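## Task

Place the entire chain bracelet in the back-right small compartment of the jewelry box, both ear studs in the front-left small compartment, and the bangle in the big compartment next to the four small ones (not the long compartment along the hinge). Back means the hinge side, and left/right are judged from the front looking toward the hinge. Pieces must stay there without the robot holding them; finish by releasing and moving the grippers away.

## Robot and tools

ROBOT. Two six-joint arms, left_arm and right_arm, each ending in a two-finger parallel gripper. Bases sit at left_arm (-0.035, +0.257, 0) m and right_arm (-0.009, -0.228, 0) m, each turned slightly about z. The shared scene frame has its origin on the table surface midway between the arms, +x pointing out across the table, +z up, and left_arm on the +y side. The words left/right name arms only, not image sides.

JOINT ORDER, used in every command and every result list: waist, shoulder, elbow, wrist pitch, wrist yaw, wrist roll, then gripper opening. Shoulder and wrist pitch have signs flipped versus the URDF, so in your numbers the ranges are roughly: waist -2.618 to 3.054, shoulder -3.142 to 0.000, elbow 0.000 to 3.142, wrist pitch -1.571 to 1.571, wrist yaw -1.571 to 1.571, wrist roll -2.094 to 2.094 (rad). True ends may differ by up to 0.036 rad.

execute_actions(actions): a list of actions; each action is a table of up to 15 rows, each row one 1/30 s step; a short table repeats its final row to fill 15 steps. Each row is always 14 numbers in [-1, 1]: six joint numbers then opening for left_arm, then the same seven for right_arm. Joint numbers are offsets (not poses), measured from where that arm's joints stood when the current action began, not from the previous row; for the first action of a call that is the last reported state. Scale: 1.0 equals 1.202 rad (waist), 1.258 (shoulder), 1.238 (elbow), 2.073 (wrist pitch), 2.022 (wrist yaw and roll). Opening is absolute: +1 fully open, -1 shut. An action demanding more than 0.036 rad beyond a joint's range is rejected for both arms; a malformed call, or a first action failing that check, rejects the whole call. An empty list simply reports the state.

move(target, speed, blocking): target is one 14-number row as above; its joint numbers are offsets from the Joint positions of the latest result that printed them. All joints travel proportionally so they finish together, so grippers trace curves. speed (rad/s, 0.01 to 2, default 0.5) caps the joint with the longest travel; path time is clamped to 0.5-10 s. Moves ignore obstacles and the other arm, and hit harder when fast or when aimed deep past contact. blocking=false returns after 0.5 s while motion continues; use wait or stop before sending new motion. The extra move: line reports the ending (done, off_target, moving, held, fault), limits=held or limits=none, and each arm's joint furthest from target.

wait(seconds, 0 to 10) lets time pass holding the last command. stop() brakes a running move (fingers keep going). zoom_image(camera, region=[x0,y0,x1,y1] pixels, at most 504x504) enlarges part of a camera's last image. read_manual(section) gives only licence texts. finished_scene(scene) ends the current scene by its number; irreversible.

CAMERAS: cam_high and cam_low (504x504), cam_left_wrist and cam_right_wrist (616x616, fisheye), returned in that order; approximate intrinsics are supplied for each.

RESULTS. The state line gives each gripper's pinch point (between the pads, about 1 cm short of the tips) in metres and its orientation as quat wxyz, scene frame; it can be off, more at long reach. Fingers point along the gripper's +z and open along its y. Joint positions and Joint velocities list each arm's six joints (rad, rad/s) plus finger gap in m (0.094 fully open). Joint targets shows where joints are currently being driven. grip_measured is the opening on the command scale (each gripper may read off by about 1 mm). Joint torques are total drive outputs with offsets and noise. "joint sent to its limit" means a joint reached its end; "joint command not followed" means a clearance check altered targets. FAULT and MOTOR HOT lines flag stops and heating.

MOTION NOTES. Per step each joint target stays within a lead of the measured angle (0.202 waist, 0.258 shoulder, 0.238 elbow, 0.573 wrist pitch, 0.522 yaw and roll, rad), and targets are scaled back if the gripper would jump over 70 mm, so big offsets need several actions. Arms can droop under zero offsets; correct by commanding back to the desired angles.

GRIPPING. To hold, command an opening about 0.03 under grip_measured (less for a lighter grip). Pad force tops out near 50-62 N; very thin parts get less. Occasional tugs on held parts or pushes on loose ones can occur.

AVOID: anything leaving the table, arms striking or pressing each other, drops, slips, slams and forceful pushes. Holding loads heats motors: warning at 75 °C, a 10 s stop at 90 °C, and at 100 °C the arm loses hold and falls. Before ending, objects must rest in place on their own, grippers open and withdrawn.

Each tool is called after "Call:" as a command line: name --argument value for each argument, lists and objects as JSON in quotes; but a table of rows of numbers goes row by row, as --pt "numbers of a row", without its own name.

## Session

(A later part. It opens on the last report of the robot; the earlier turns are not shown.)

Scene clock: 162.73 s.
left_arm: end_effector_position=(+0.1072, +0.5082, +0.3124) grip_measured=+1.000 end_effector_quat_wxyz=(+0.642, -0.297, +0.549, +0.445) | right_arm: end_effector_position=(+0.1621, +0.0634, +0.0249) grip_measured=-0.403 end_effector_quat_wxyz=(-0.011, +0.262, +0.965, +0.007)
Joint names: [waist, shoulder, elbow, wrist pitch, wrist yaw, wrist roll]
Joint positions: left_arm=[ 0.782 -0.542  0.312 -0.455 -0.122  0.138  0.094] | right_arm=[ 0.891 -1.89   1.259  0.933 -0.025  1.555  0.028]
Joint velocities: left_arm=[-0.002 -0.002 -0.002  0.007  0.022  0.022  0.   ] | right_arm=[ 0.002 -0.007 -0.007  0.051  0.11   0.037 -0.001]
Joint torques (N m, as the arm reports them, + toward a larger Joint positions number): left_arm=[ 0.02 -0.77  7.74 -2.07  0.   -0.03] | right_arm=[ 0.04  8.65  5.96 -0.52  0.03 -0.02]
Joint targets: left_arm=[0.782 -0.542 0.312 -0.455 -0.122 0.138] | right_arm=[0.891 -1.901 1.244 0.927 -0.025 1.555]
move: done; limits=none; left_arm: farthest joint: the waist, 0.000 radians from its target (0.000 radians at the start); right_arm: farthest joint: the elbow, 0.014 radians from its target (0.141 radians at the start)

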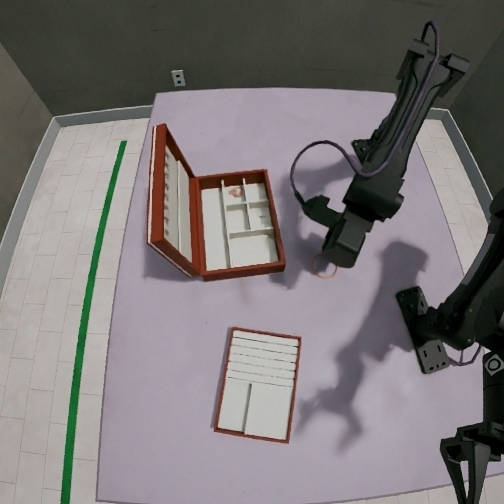

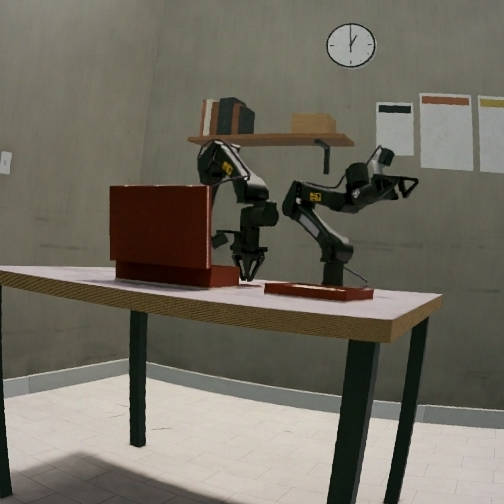

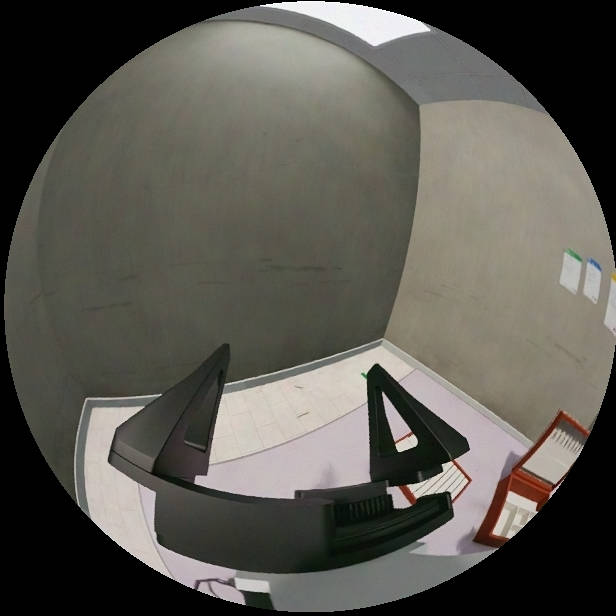

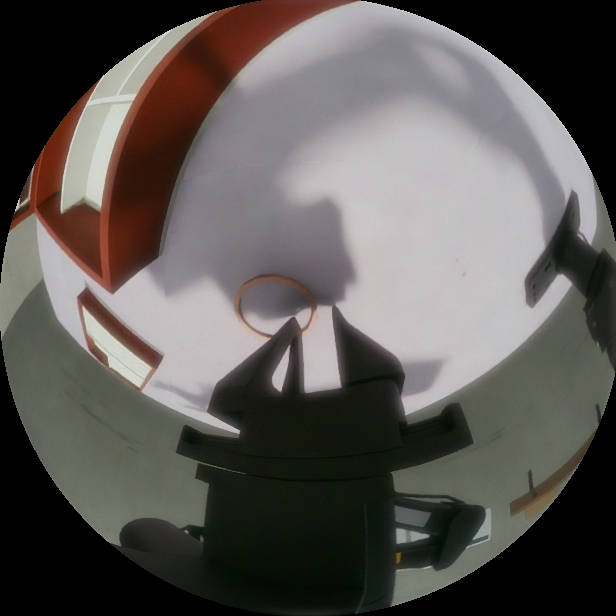

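Call:
move --target '[0,0,0,0,0,0,1,0,-0.021,-0.036,-0.025,0,0,-0.4]' --speed 0.1

Call:
execute_actions --actions '[[[0,0,0,0,0,0,1,0,0,0,0,0,0,-0.5],[0,0,0,0,0,0,1,0,0,0,0,0,0,-0.58],[0,0,0,0,0,0,1,0,0,0,0,0,0,-0.66],[0,0,0,0,0,0,1,0,0,0,0,0,0,-0.72],[0,0,0,0,0,0,1,0,0,0,0,0,0,-0.78],[0,0,0,0,0,0,1,0,0,0,0,0,0,-0.83],[0,0,0,0,0,0,1,0,0,0,0,0,0,-0.87],[0,0,0,0,0,0,1,0,0,0,0,0,0,-0.9],[0,0,0,0,0,0,1,0,0,0,0,0,0,-0.93],[0,0,0,0,0,0,1,0,0,0,0,0,0,-0.96],[0,0,0,0,0,0,1,0,0,0,0,0,0,-1]]]'

Call:
move --target '[0,0,0,0,0,0,1,0,0.075,0.25,0.185,0,0,-1]' --speed 0.4

Scene clock: 168.13 s.
left_arm: end_effector_position=(+0.1072, +0.5082, +0.3124) grip_measured=+1.000 end_effector_quat_wxyz=(+0.642, -0.297, +0.549, +0.445) | right_arm: end_effector_position=(+0.1621, +0.0635, +0.0141) grip_measured=-0.403 end_effector_quat_wxyz=(-0.010, +0.262, +0.965, +0.009)
Joint names: [waist, shoulder, elbow, wrist pitch, wrist yaw, wrist roll]
Joint positions: left_arm=[ 0.782 -0.542  0.312 -0.455 -0.122  0.138  0.094] | right_arm=[ 0.891 -1.903  1.23   0.887 -0.025  1.555  0.028]
Joint velocities: left_arm=[ 0.012  0.027 -0.002  0.022 -0.037 -0.051  0.   ] | right_arm=[ 0.002 -0.002  0.012 -0.022 -0.051  0.037 -0.   ]
Joint torques (N m, as the arm reports them, + toward a larger Joint positions number): left_arm=[-0.04 -0.82  7.79 -2.06  0.   -0.02] | right_arm=[ 0.06  8.49  5.81 -0.53  0.03 -0.03]
Joint targets: left_arm=[0.782 -0.542 0.312 -0.455 -0.122 0.138] | right_arm=[0.891 -1.916 1.215 0.881 -0.025 1.555]
move: done; limits=none; left_arm: farthest joint: the waist, 0.000 radians from its target (0.000 radians at the start); right_arm: farthest joint: the elbow, 0.016 radians from its target (0.045 radians at the start)

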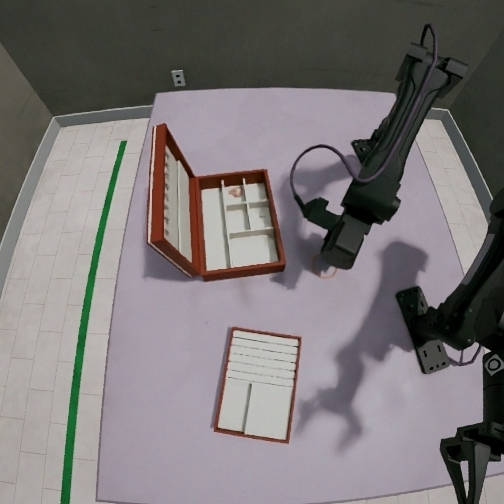

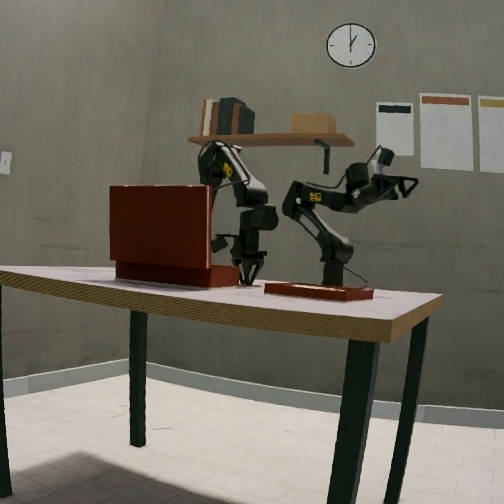

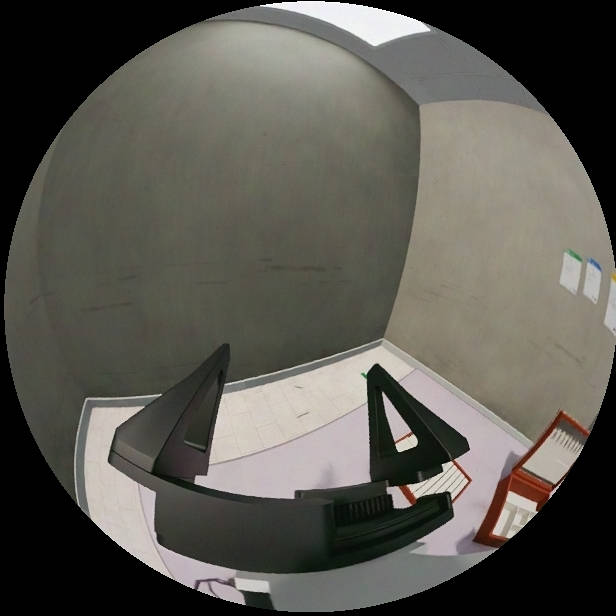

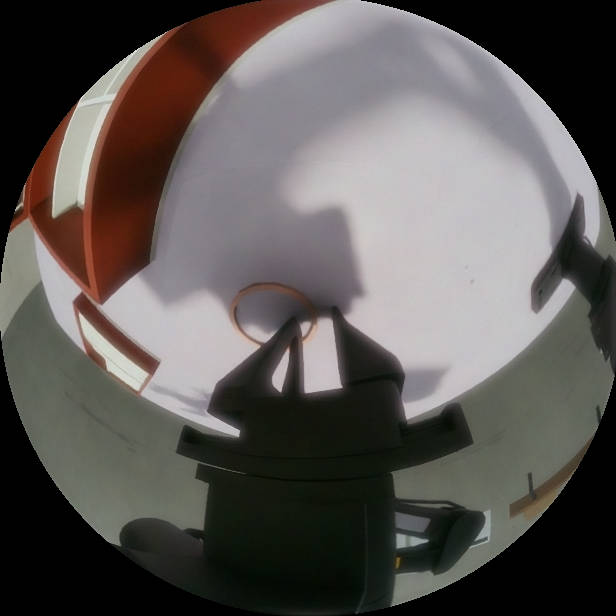

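Scene clock: 168.63 s.
left_arm: end_effector_position=(+0.1072, +0.5082, +0.3124) grip_measured=+1.000 end_effector_quat_wxyz=(+0.642, -0.297, +0.549, +0.445) | right_arm: end_effector_position=(+0.1619, +0.0636, +0.0141) grip_measured=-0.971 end_effector_quat_wxyz=(-0.011, +0.262, +0.965, +0.009)
Joint names: [waist, shoulder, elbow, wrist pitch, wrist yaw, wrist roll]
Joint positions: left_arm=[ 0.782 -0.542  0.312 -0.455 -0.122  0.138  0.094] | right_arm=[ 0.891 -1.903  1.23   0.887 -0.026  1.555  0.001]
Joint velocities: left_arm=[ 0.012 -0.012  0.002  0.051 -0.007 -0.007  0.   ] | right_arm=[-0.012 -0.007  0.012  0.081 -0.037 -0.066 -0.   ]
Joint torques (N m, as the arm reports them, + toward a larger Joint positions number): left_arm=[ 0.01 -0.77  7.75 -2.06  0.   -0.02] | right_arm=[-0.1   9.53  7.4  -0.45  0.   -0.07]
Joint targets: left_arm=[0.782 -0.542 0.312 -0.455 -0.122 0.138] | right_arm=[0.891 -1.903 1.230 0.887 -0.025 1.555]

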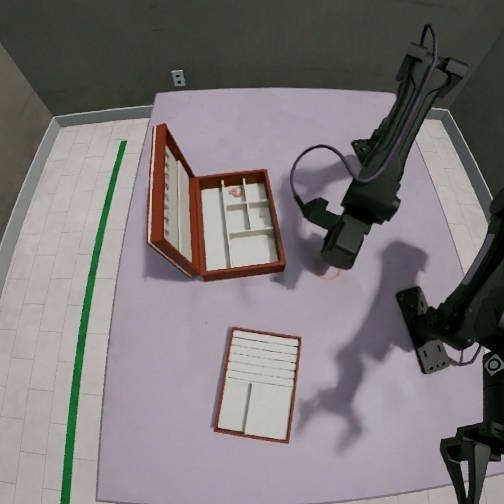

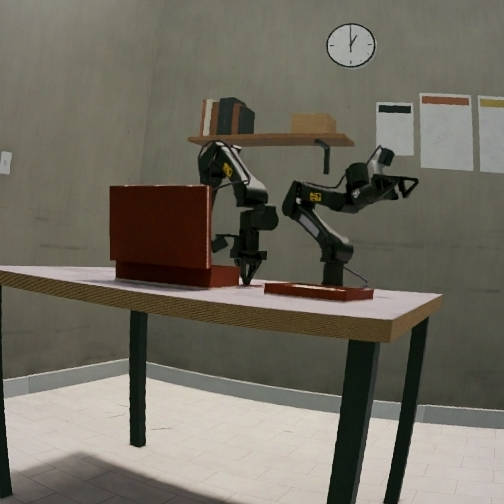

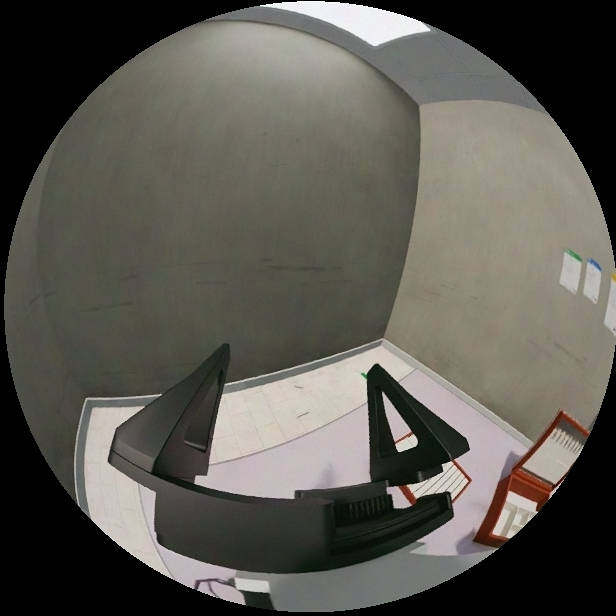

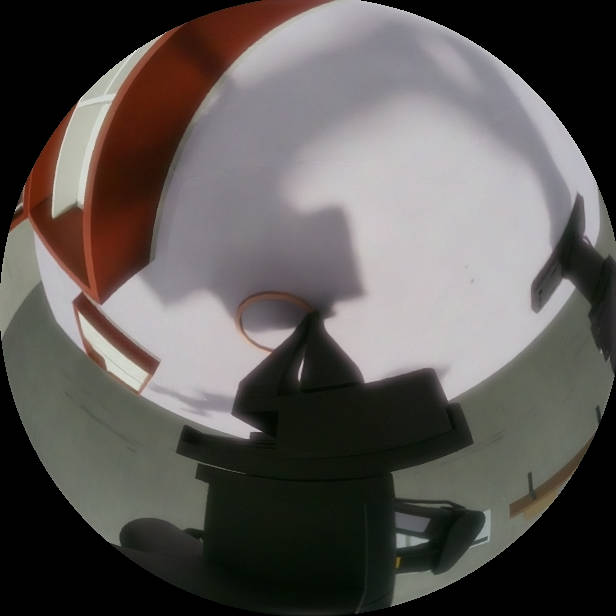

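Scene clock: 170.33 s.
left_arm: end_effector_position=(+0.1072, +0.5082, +0.3124) grip_measured=+1.000 end_effector_quat_wxyz=(+0.642, -0.297, +0.549, +0.445) | right_arm: end_effector_position=(+0.1649, +0.0684, +0.1123) grip_measured=-0.971 end_effector_quat_wxyz=(-0.009, +0.262, +0.965, +0.017)
Joint names: [waist, shoulder, elbow, wrist pitch, wrist yaw, wrist roll]
Joint positions: left_arm=[ 0.782 -0.542  0.312 -0.455 -0.122  0.138  0.094] | right_arm=[ 0.891 -1.819  1.523  1.247 -0.026  1.555  0.001]
Joint velocities: left_arm=[-0.002  0.017 -0.012  0.007  0.022 -0.051  0.   ] | right_arm=[-0.017  0.002  0.007 -0.051  0.007 -0.037 -0.001]
Joint torques (N m, as the arm reports them, + toward a larger Joint positions number): left_arm=[ 0.01 -0.77  7.73 -2.05  0.   -0.01] | right_arm=[-0.02 10.05  9.49 -0.25  0.    0.01]
Joint targets: left_arm=[0.782 -0.542 0.312 -0.455 -0.122 0.138] | right_arm=[0.891 -1.809 1.540 1.270 -0.026 1.555]
move: off_target (right_arm); limits=none; left_arm: farthest joint: the waist, 0.000 radians from its target (0.000 radians at the start); right_arm: farthest joint: the wrist pitch, 0.023 radians from its target (0.383 radians at the start)

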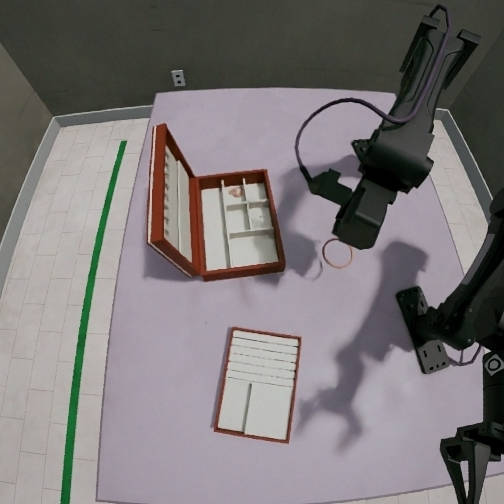

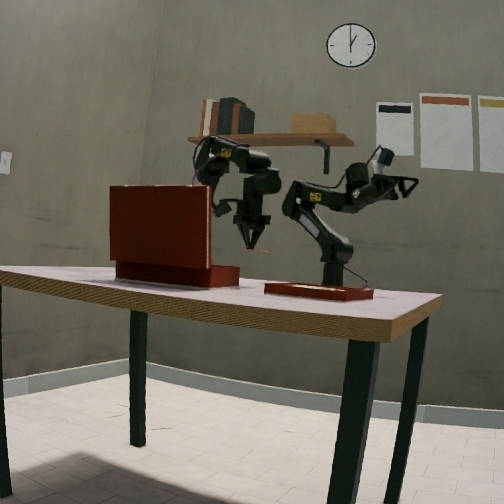

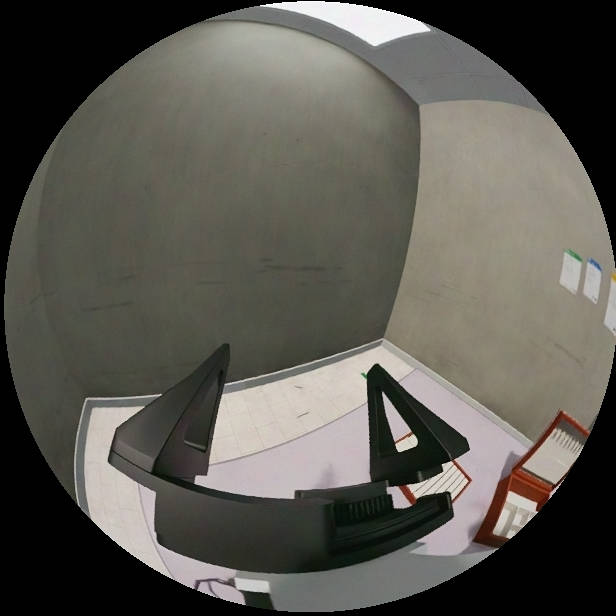

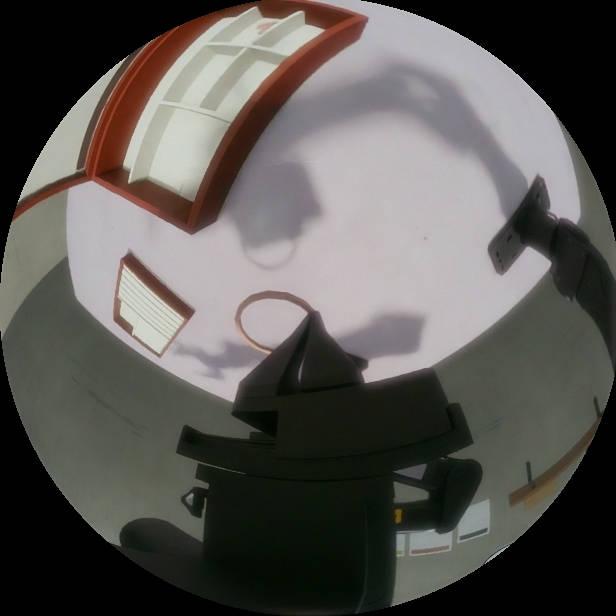

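Call:
move --target '[0,0,0,0,0,0,1,-0.296,-0.323,0.441,0.083,0,0.247,-1]' --speed 0.5

Scene clock: 179.13 s.
left_arm: end_effector_position=(+0.1072, +0.5082, +0.3124) grip_measured=+1.000 end_effector_quat_wxyz=(+0.642, -0.297, +0.549, +0.445) | right_arm: end_effector_position=(+0.3275, +0.0440, +0.1001) grip_measured=-0.971 end_effector_quat_wxyz=(-0.012, +0.636, +0.772, +0.008)
Joint names: [waist, shoulder, elbow, wrist pitch, wrist yaw, wrist roll]
Joint positions: left_arm=[ 0.782 -0.542  0.312 -0.455 -0.122  0.138  0.094] | right_arm=[ 0.533 -2.214  2.048  1.394 -0.028  2.045  0.001]
Joint velocities: left_arm=[ 0.002  0.017  0.002 -0.007  0.007 -0.022  0.   ] | right_arm=[ 0.012  0.002 -0.007 -0.037 -0.066  0.139 -0.001]
Joint torques (N m, as the arm reports them, + toward a larger Joint positions number): left_arm=[-0.01 -0.79  7.73 -2.08  0.   -0.01] | right_arm=[ 0.25 11.76  9.84 -0.16  0.06  0.07]
Joint targets: left_arm=[0.782 -0.542 0.312 -0.455 -0.122 0.138] | right_arm=[0.535 -2.225 2.069 1.419 -0.026 2.055]
move: off_target (right_arm); limits=none; left_arm: farthest joint: the waist, 0.000 radians from its target (0.000 radians at the start); right_arm: farthest joint: the wrist pitch, 0.025 radians from its target (0.171 radians at the start)

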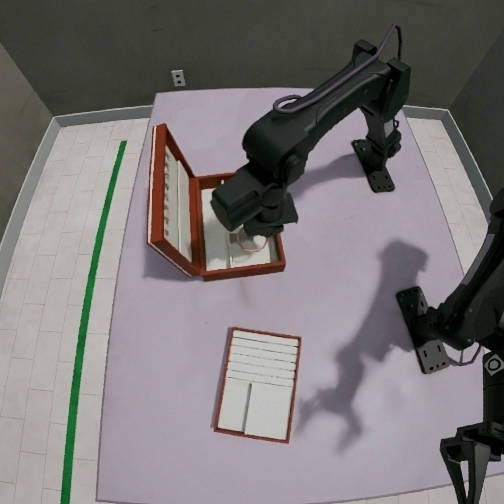

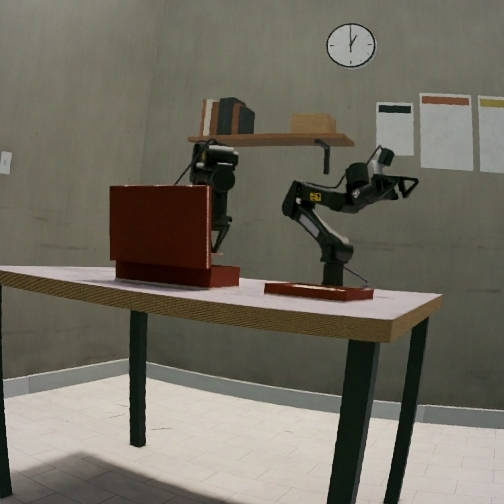

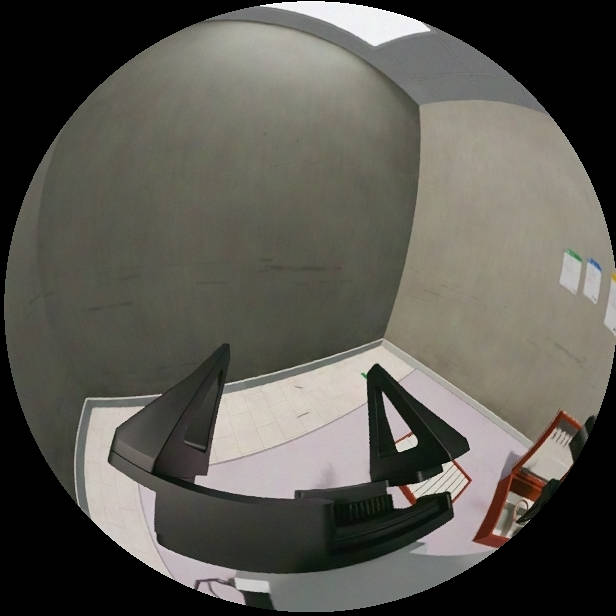

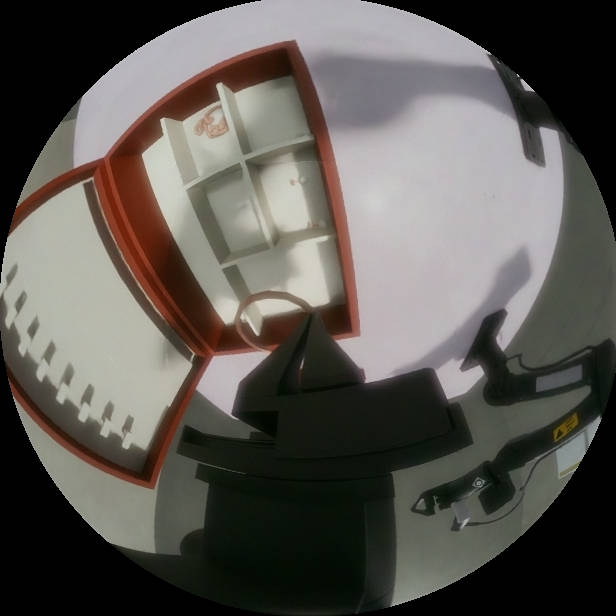

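Call:
move --target '[0,0,0,0,0,0,1,0,-0.02,-0.106,-0.064,0,0,-1]' --speed 0.25

Scene clock: 183.20 s.
left_arm: end_effector_position=(+0.1072, +0.5082, +0.3124) grip_measured=+1.000 end_effector_quat_wxyz=(+0.642, -0.297, +0.549, +0.445) | right_arm: end_effector_position=(+0.3295, +0.0456, +0.0643) grip_measured=-0.971 end_effector_quat_wxyz=(-0.013, +0.636, +0.772, +0.006)
Joint names: [waist, shoulder, elbow, wrist pitch, wrist yaw, wrist roll]
Joint positions: left_arm=[ 0.782 -0.542  0.312 -0.455 -0.122  0.138  0.094] | right_arm=[ 0.533 -2.229  1.93   1.265 -0.028  2.045  0.001]
Joint velocities: left_arm=[-0.002 -0.002  0.012 -0.007 -0.007 -0.007  0.   ] | right_arm=[ 0.012  0.002  0.007  0.051  0.007 -0.081 -0.001]
Joint torques (N m, as the arm reports them, + toward a larger Joint positions number): left_arm=[-0.01 -0.87  7.69 -2.07  0.   -0.02] | right_arm=[ 0.04 12.1   6.42 -0.5  -0.02 -0.01]
Joint targets: left_arm=[0.782 -0.542 0.312 -0.455 -0.122 0.138] | right_arm=[0.533 -2.239 1.916 1.261 -0.028 2.045]
move: done; limits=none; left_arm: farthest joint: the waist, 0.000 radians from its target (0.000 radians at the start); right_arm: farthest joint: the elbow, 0.014 radians from its target (0.131 radians at the start)

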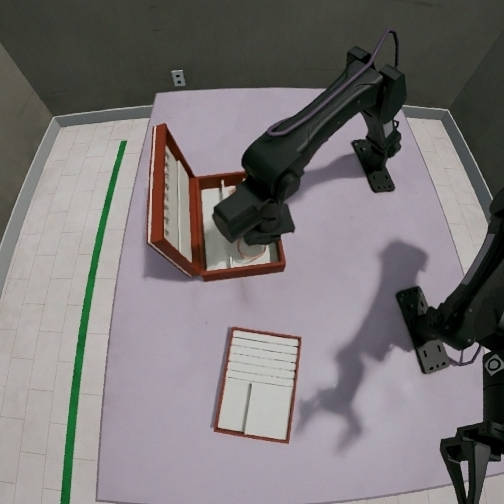

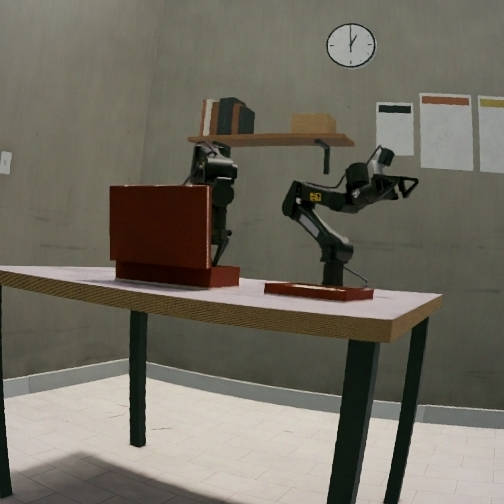

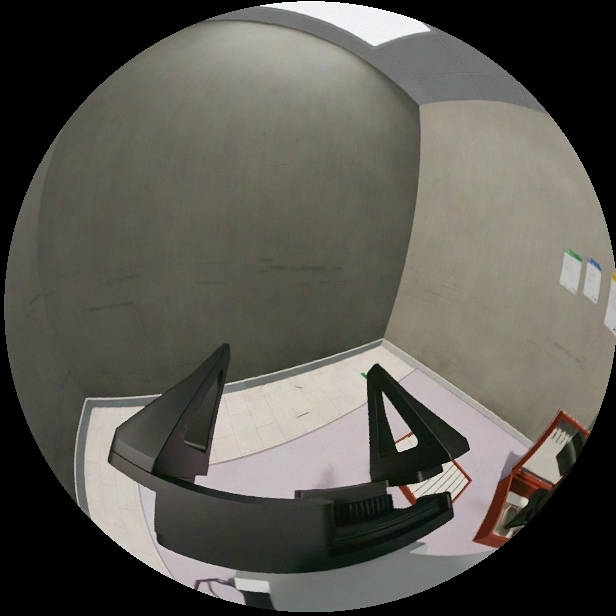

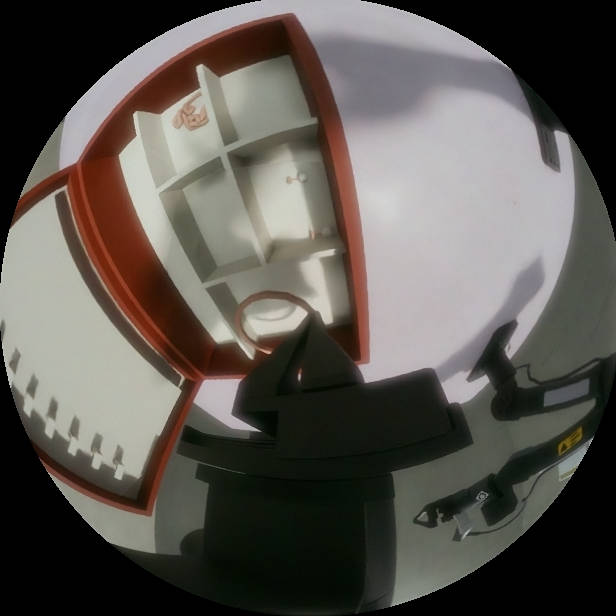

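Call:
move --target '[0,0,0,0,0,0,1,0.018,0.012,-0.075,-0.03,0,0,-1]' --speed 0.15

Scene clock: 188.07 s.
left_arm: end_effector_position=(+0.1072, +0.5082, +0.3124) grip_measured=+1.000 end_effector_quat_wxyz=(+0.642, -0.297, +0.549, +0.445) | right_arm: end_effector_position=(+0.3204, +0.0461, +0.0449) grip_measured=-0.971 end_effector_quat_wxyz=(-0.015, +0.631, +0.776, -0.003)
Joint names: [waist, shoulder, elbow, wrist pitch, wrist yaw, wrist roll]
Joint positions: left_arm=[ 0.782 -0.542  0.312 -0.455 -0.122  0.138  0.094] | right_arm=[ 0.547 -2.229  1.853  1.207 -0.028  2.045  0.001]
Joint velocities: left_arm=[ 0.007  0.012 -0.012  0.051  0.037  0.022  0.   ] | right_arm=[-0.002  0.002 -0.007  0.037 -0.037  0.066 -0.001]
Joint torques (N m, as the arm reports them, + toward a larger Joint positions number): left_arm=[ 0.02 -0.8   7.79 -2.09  0.   -0.02] | right_arm=[ 0.67 14.18  6.27 -0.48  0.02 -0.01]
Joint targets: left_arm=[0.782 -0.542 0.312 -0.455 -0.122 0.138] | right_arm=[0.555 -2.214 1.837 1.203 -0.028 2.045]
move: done; limits=none; left_arm: farthest joint: the waist, 0.000 radians from its target (0.000 radians at the start); right_arm: farthest joint: the elbow, 0.016 radians from its target (0.093 radians at the start)

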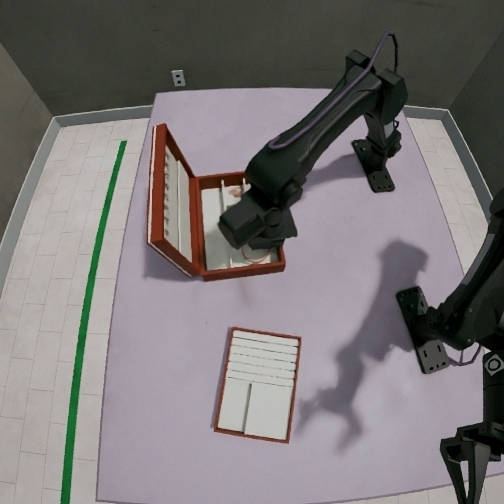

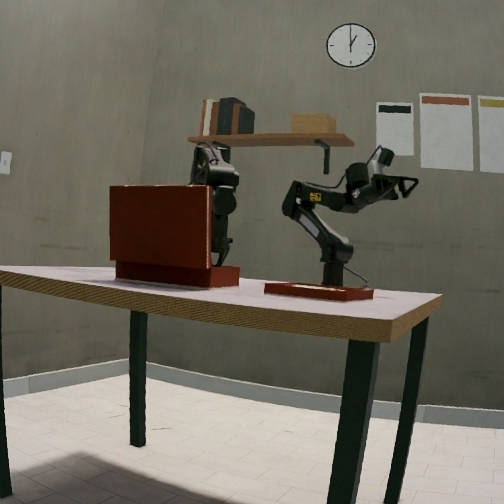

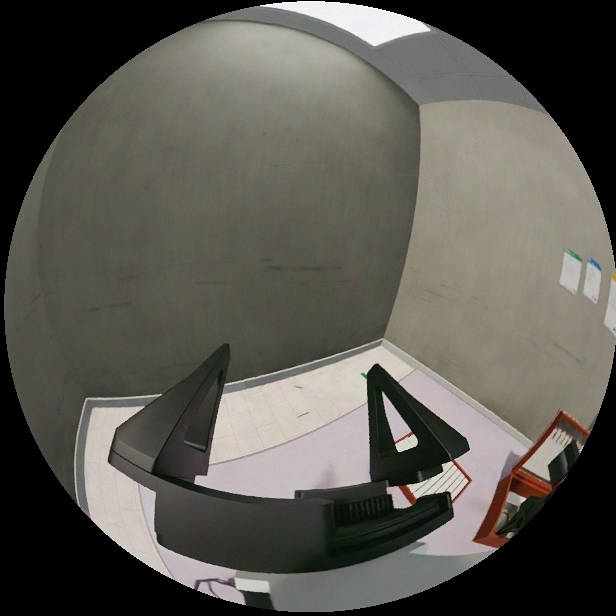

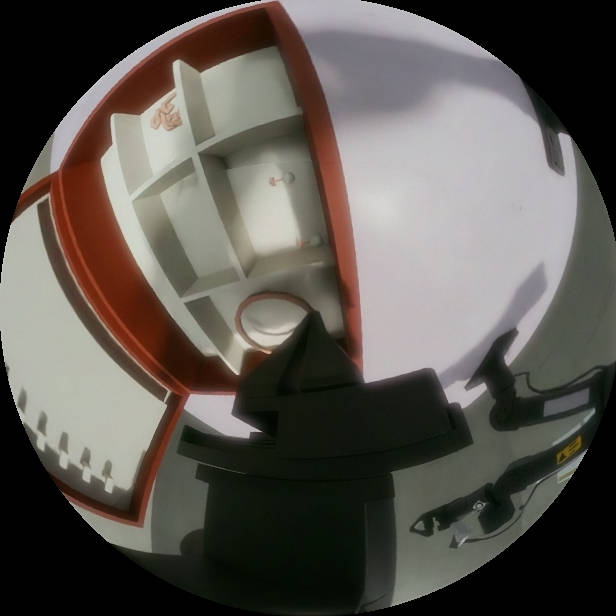

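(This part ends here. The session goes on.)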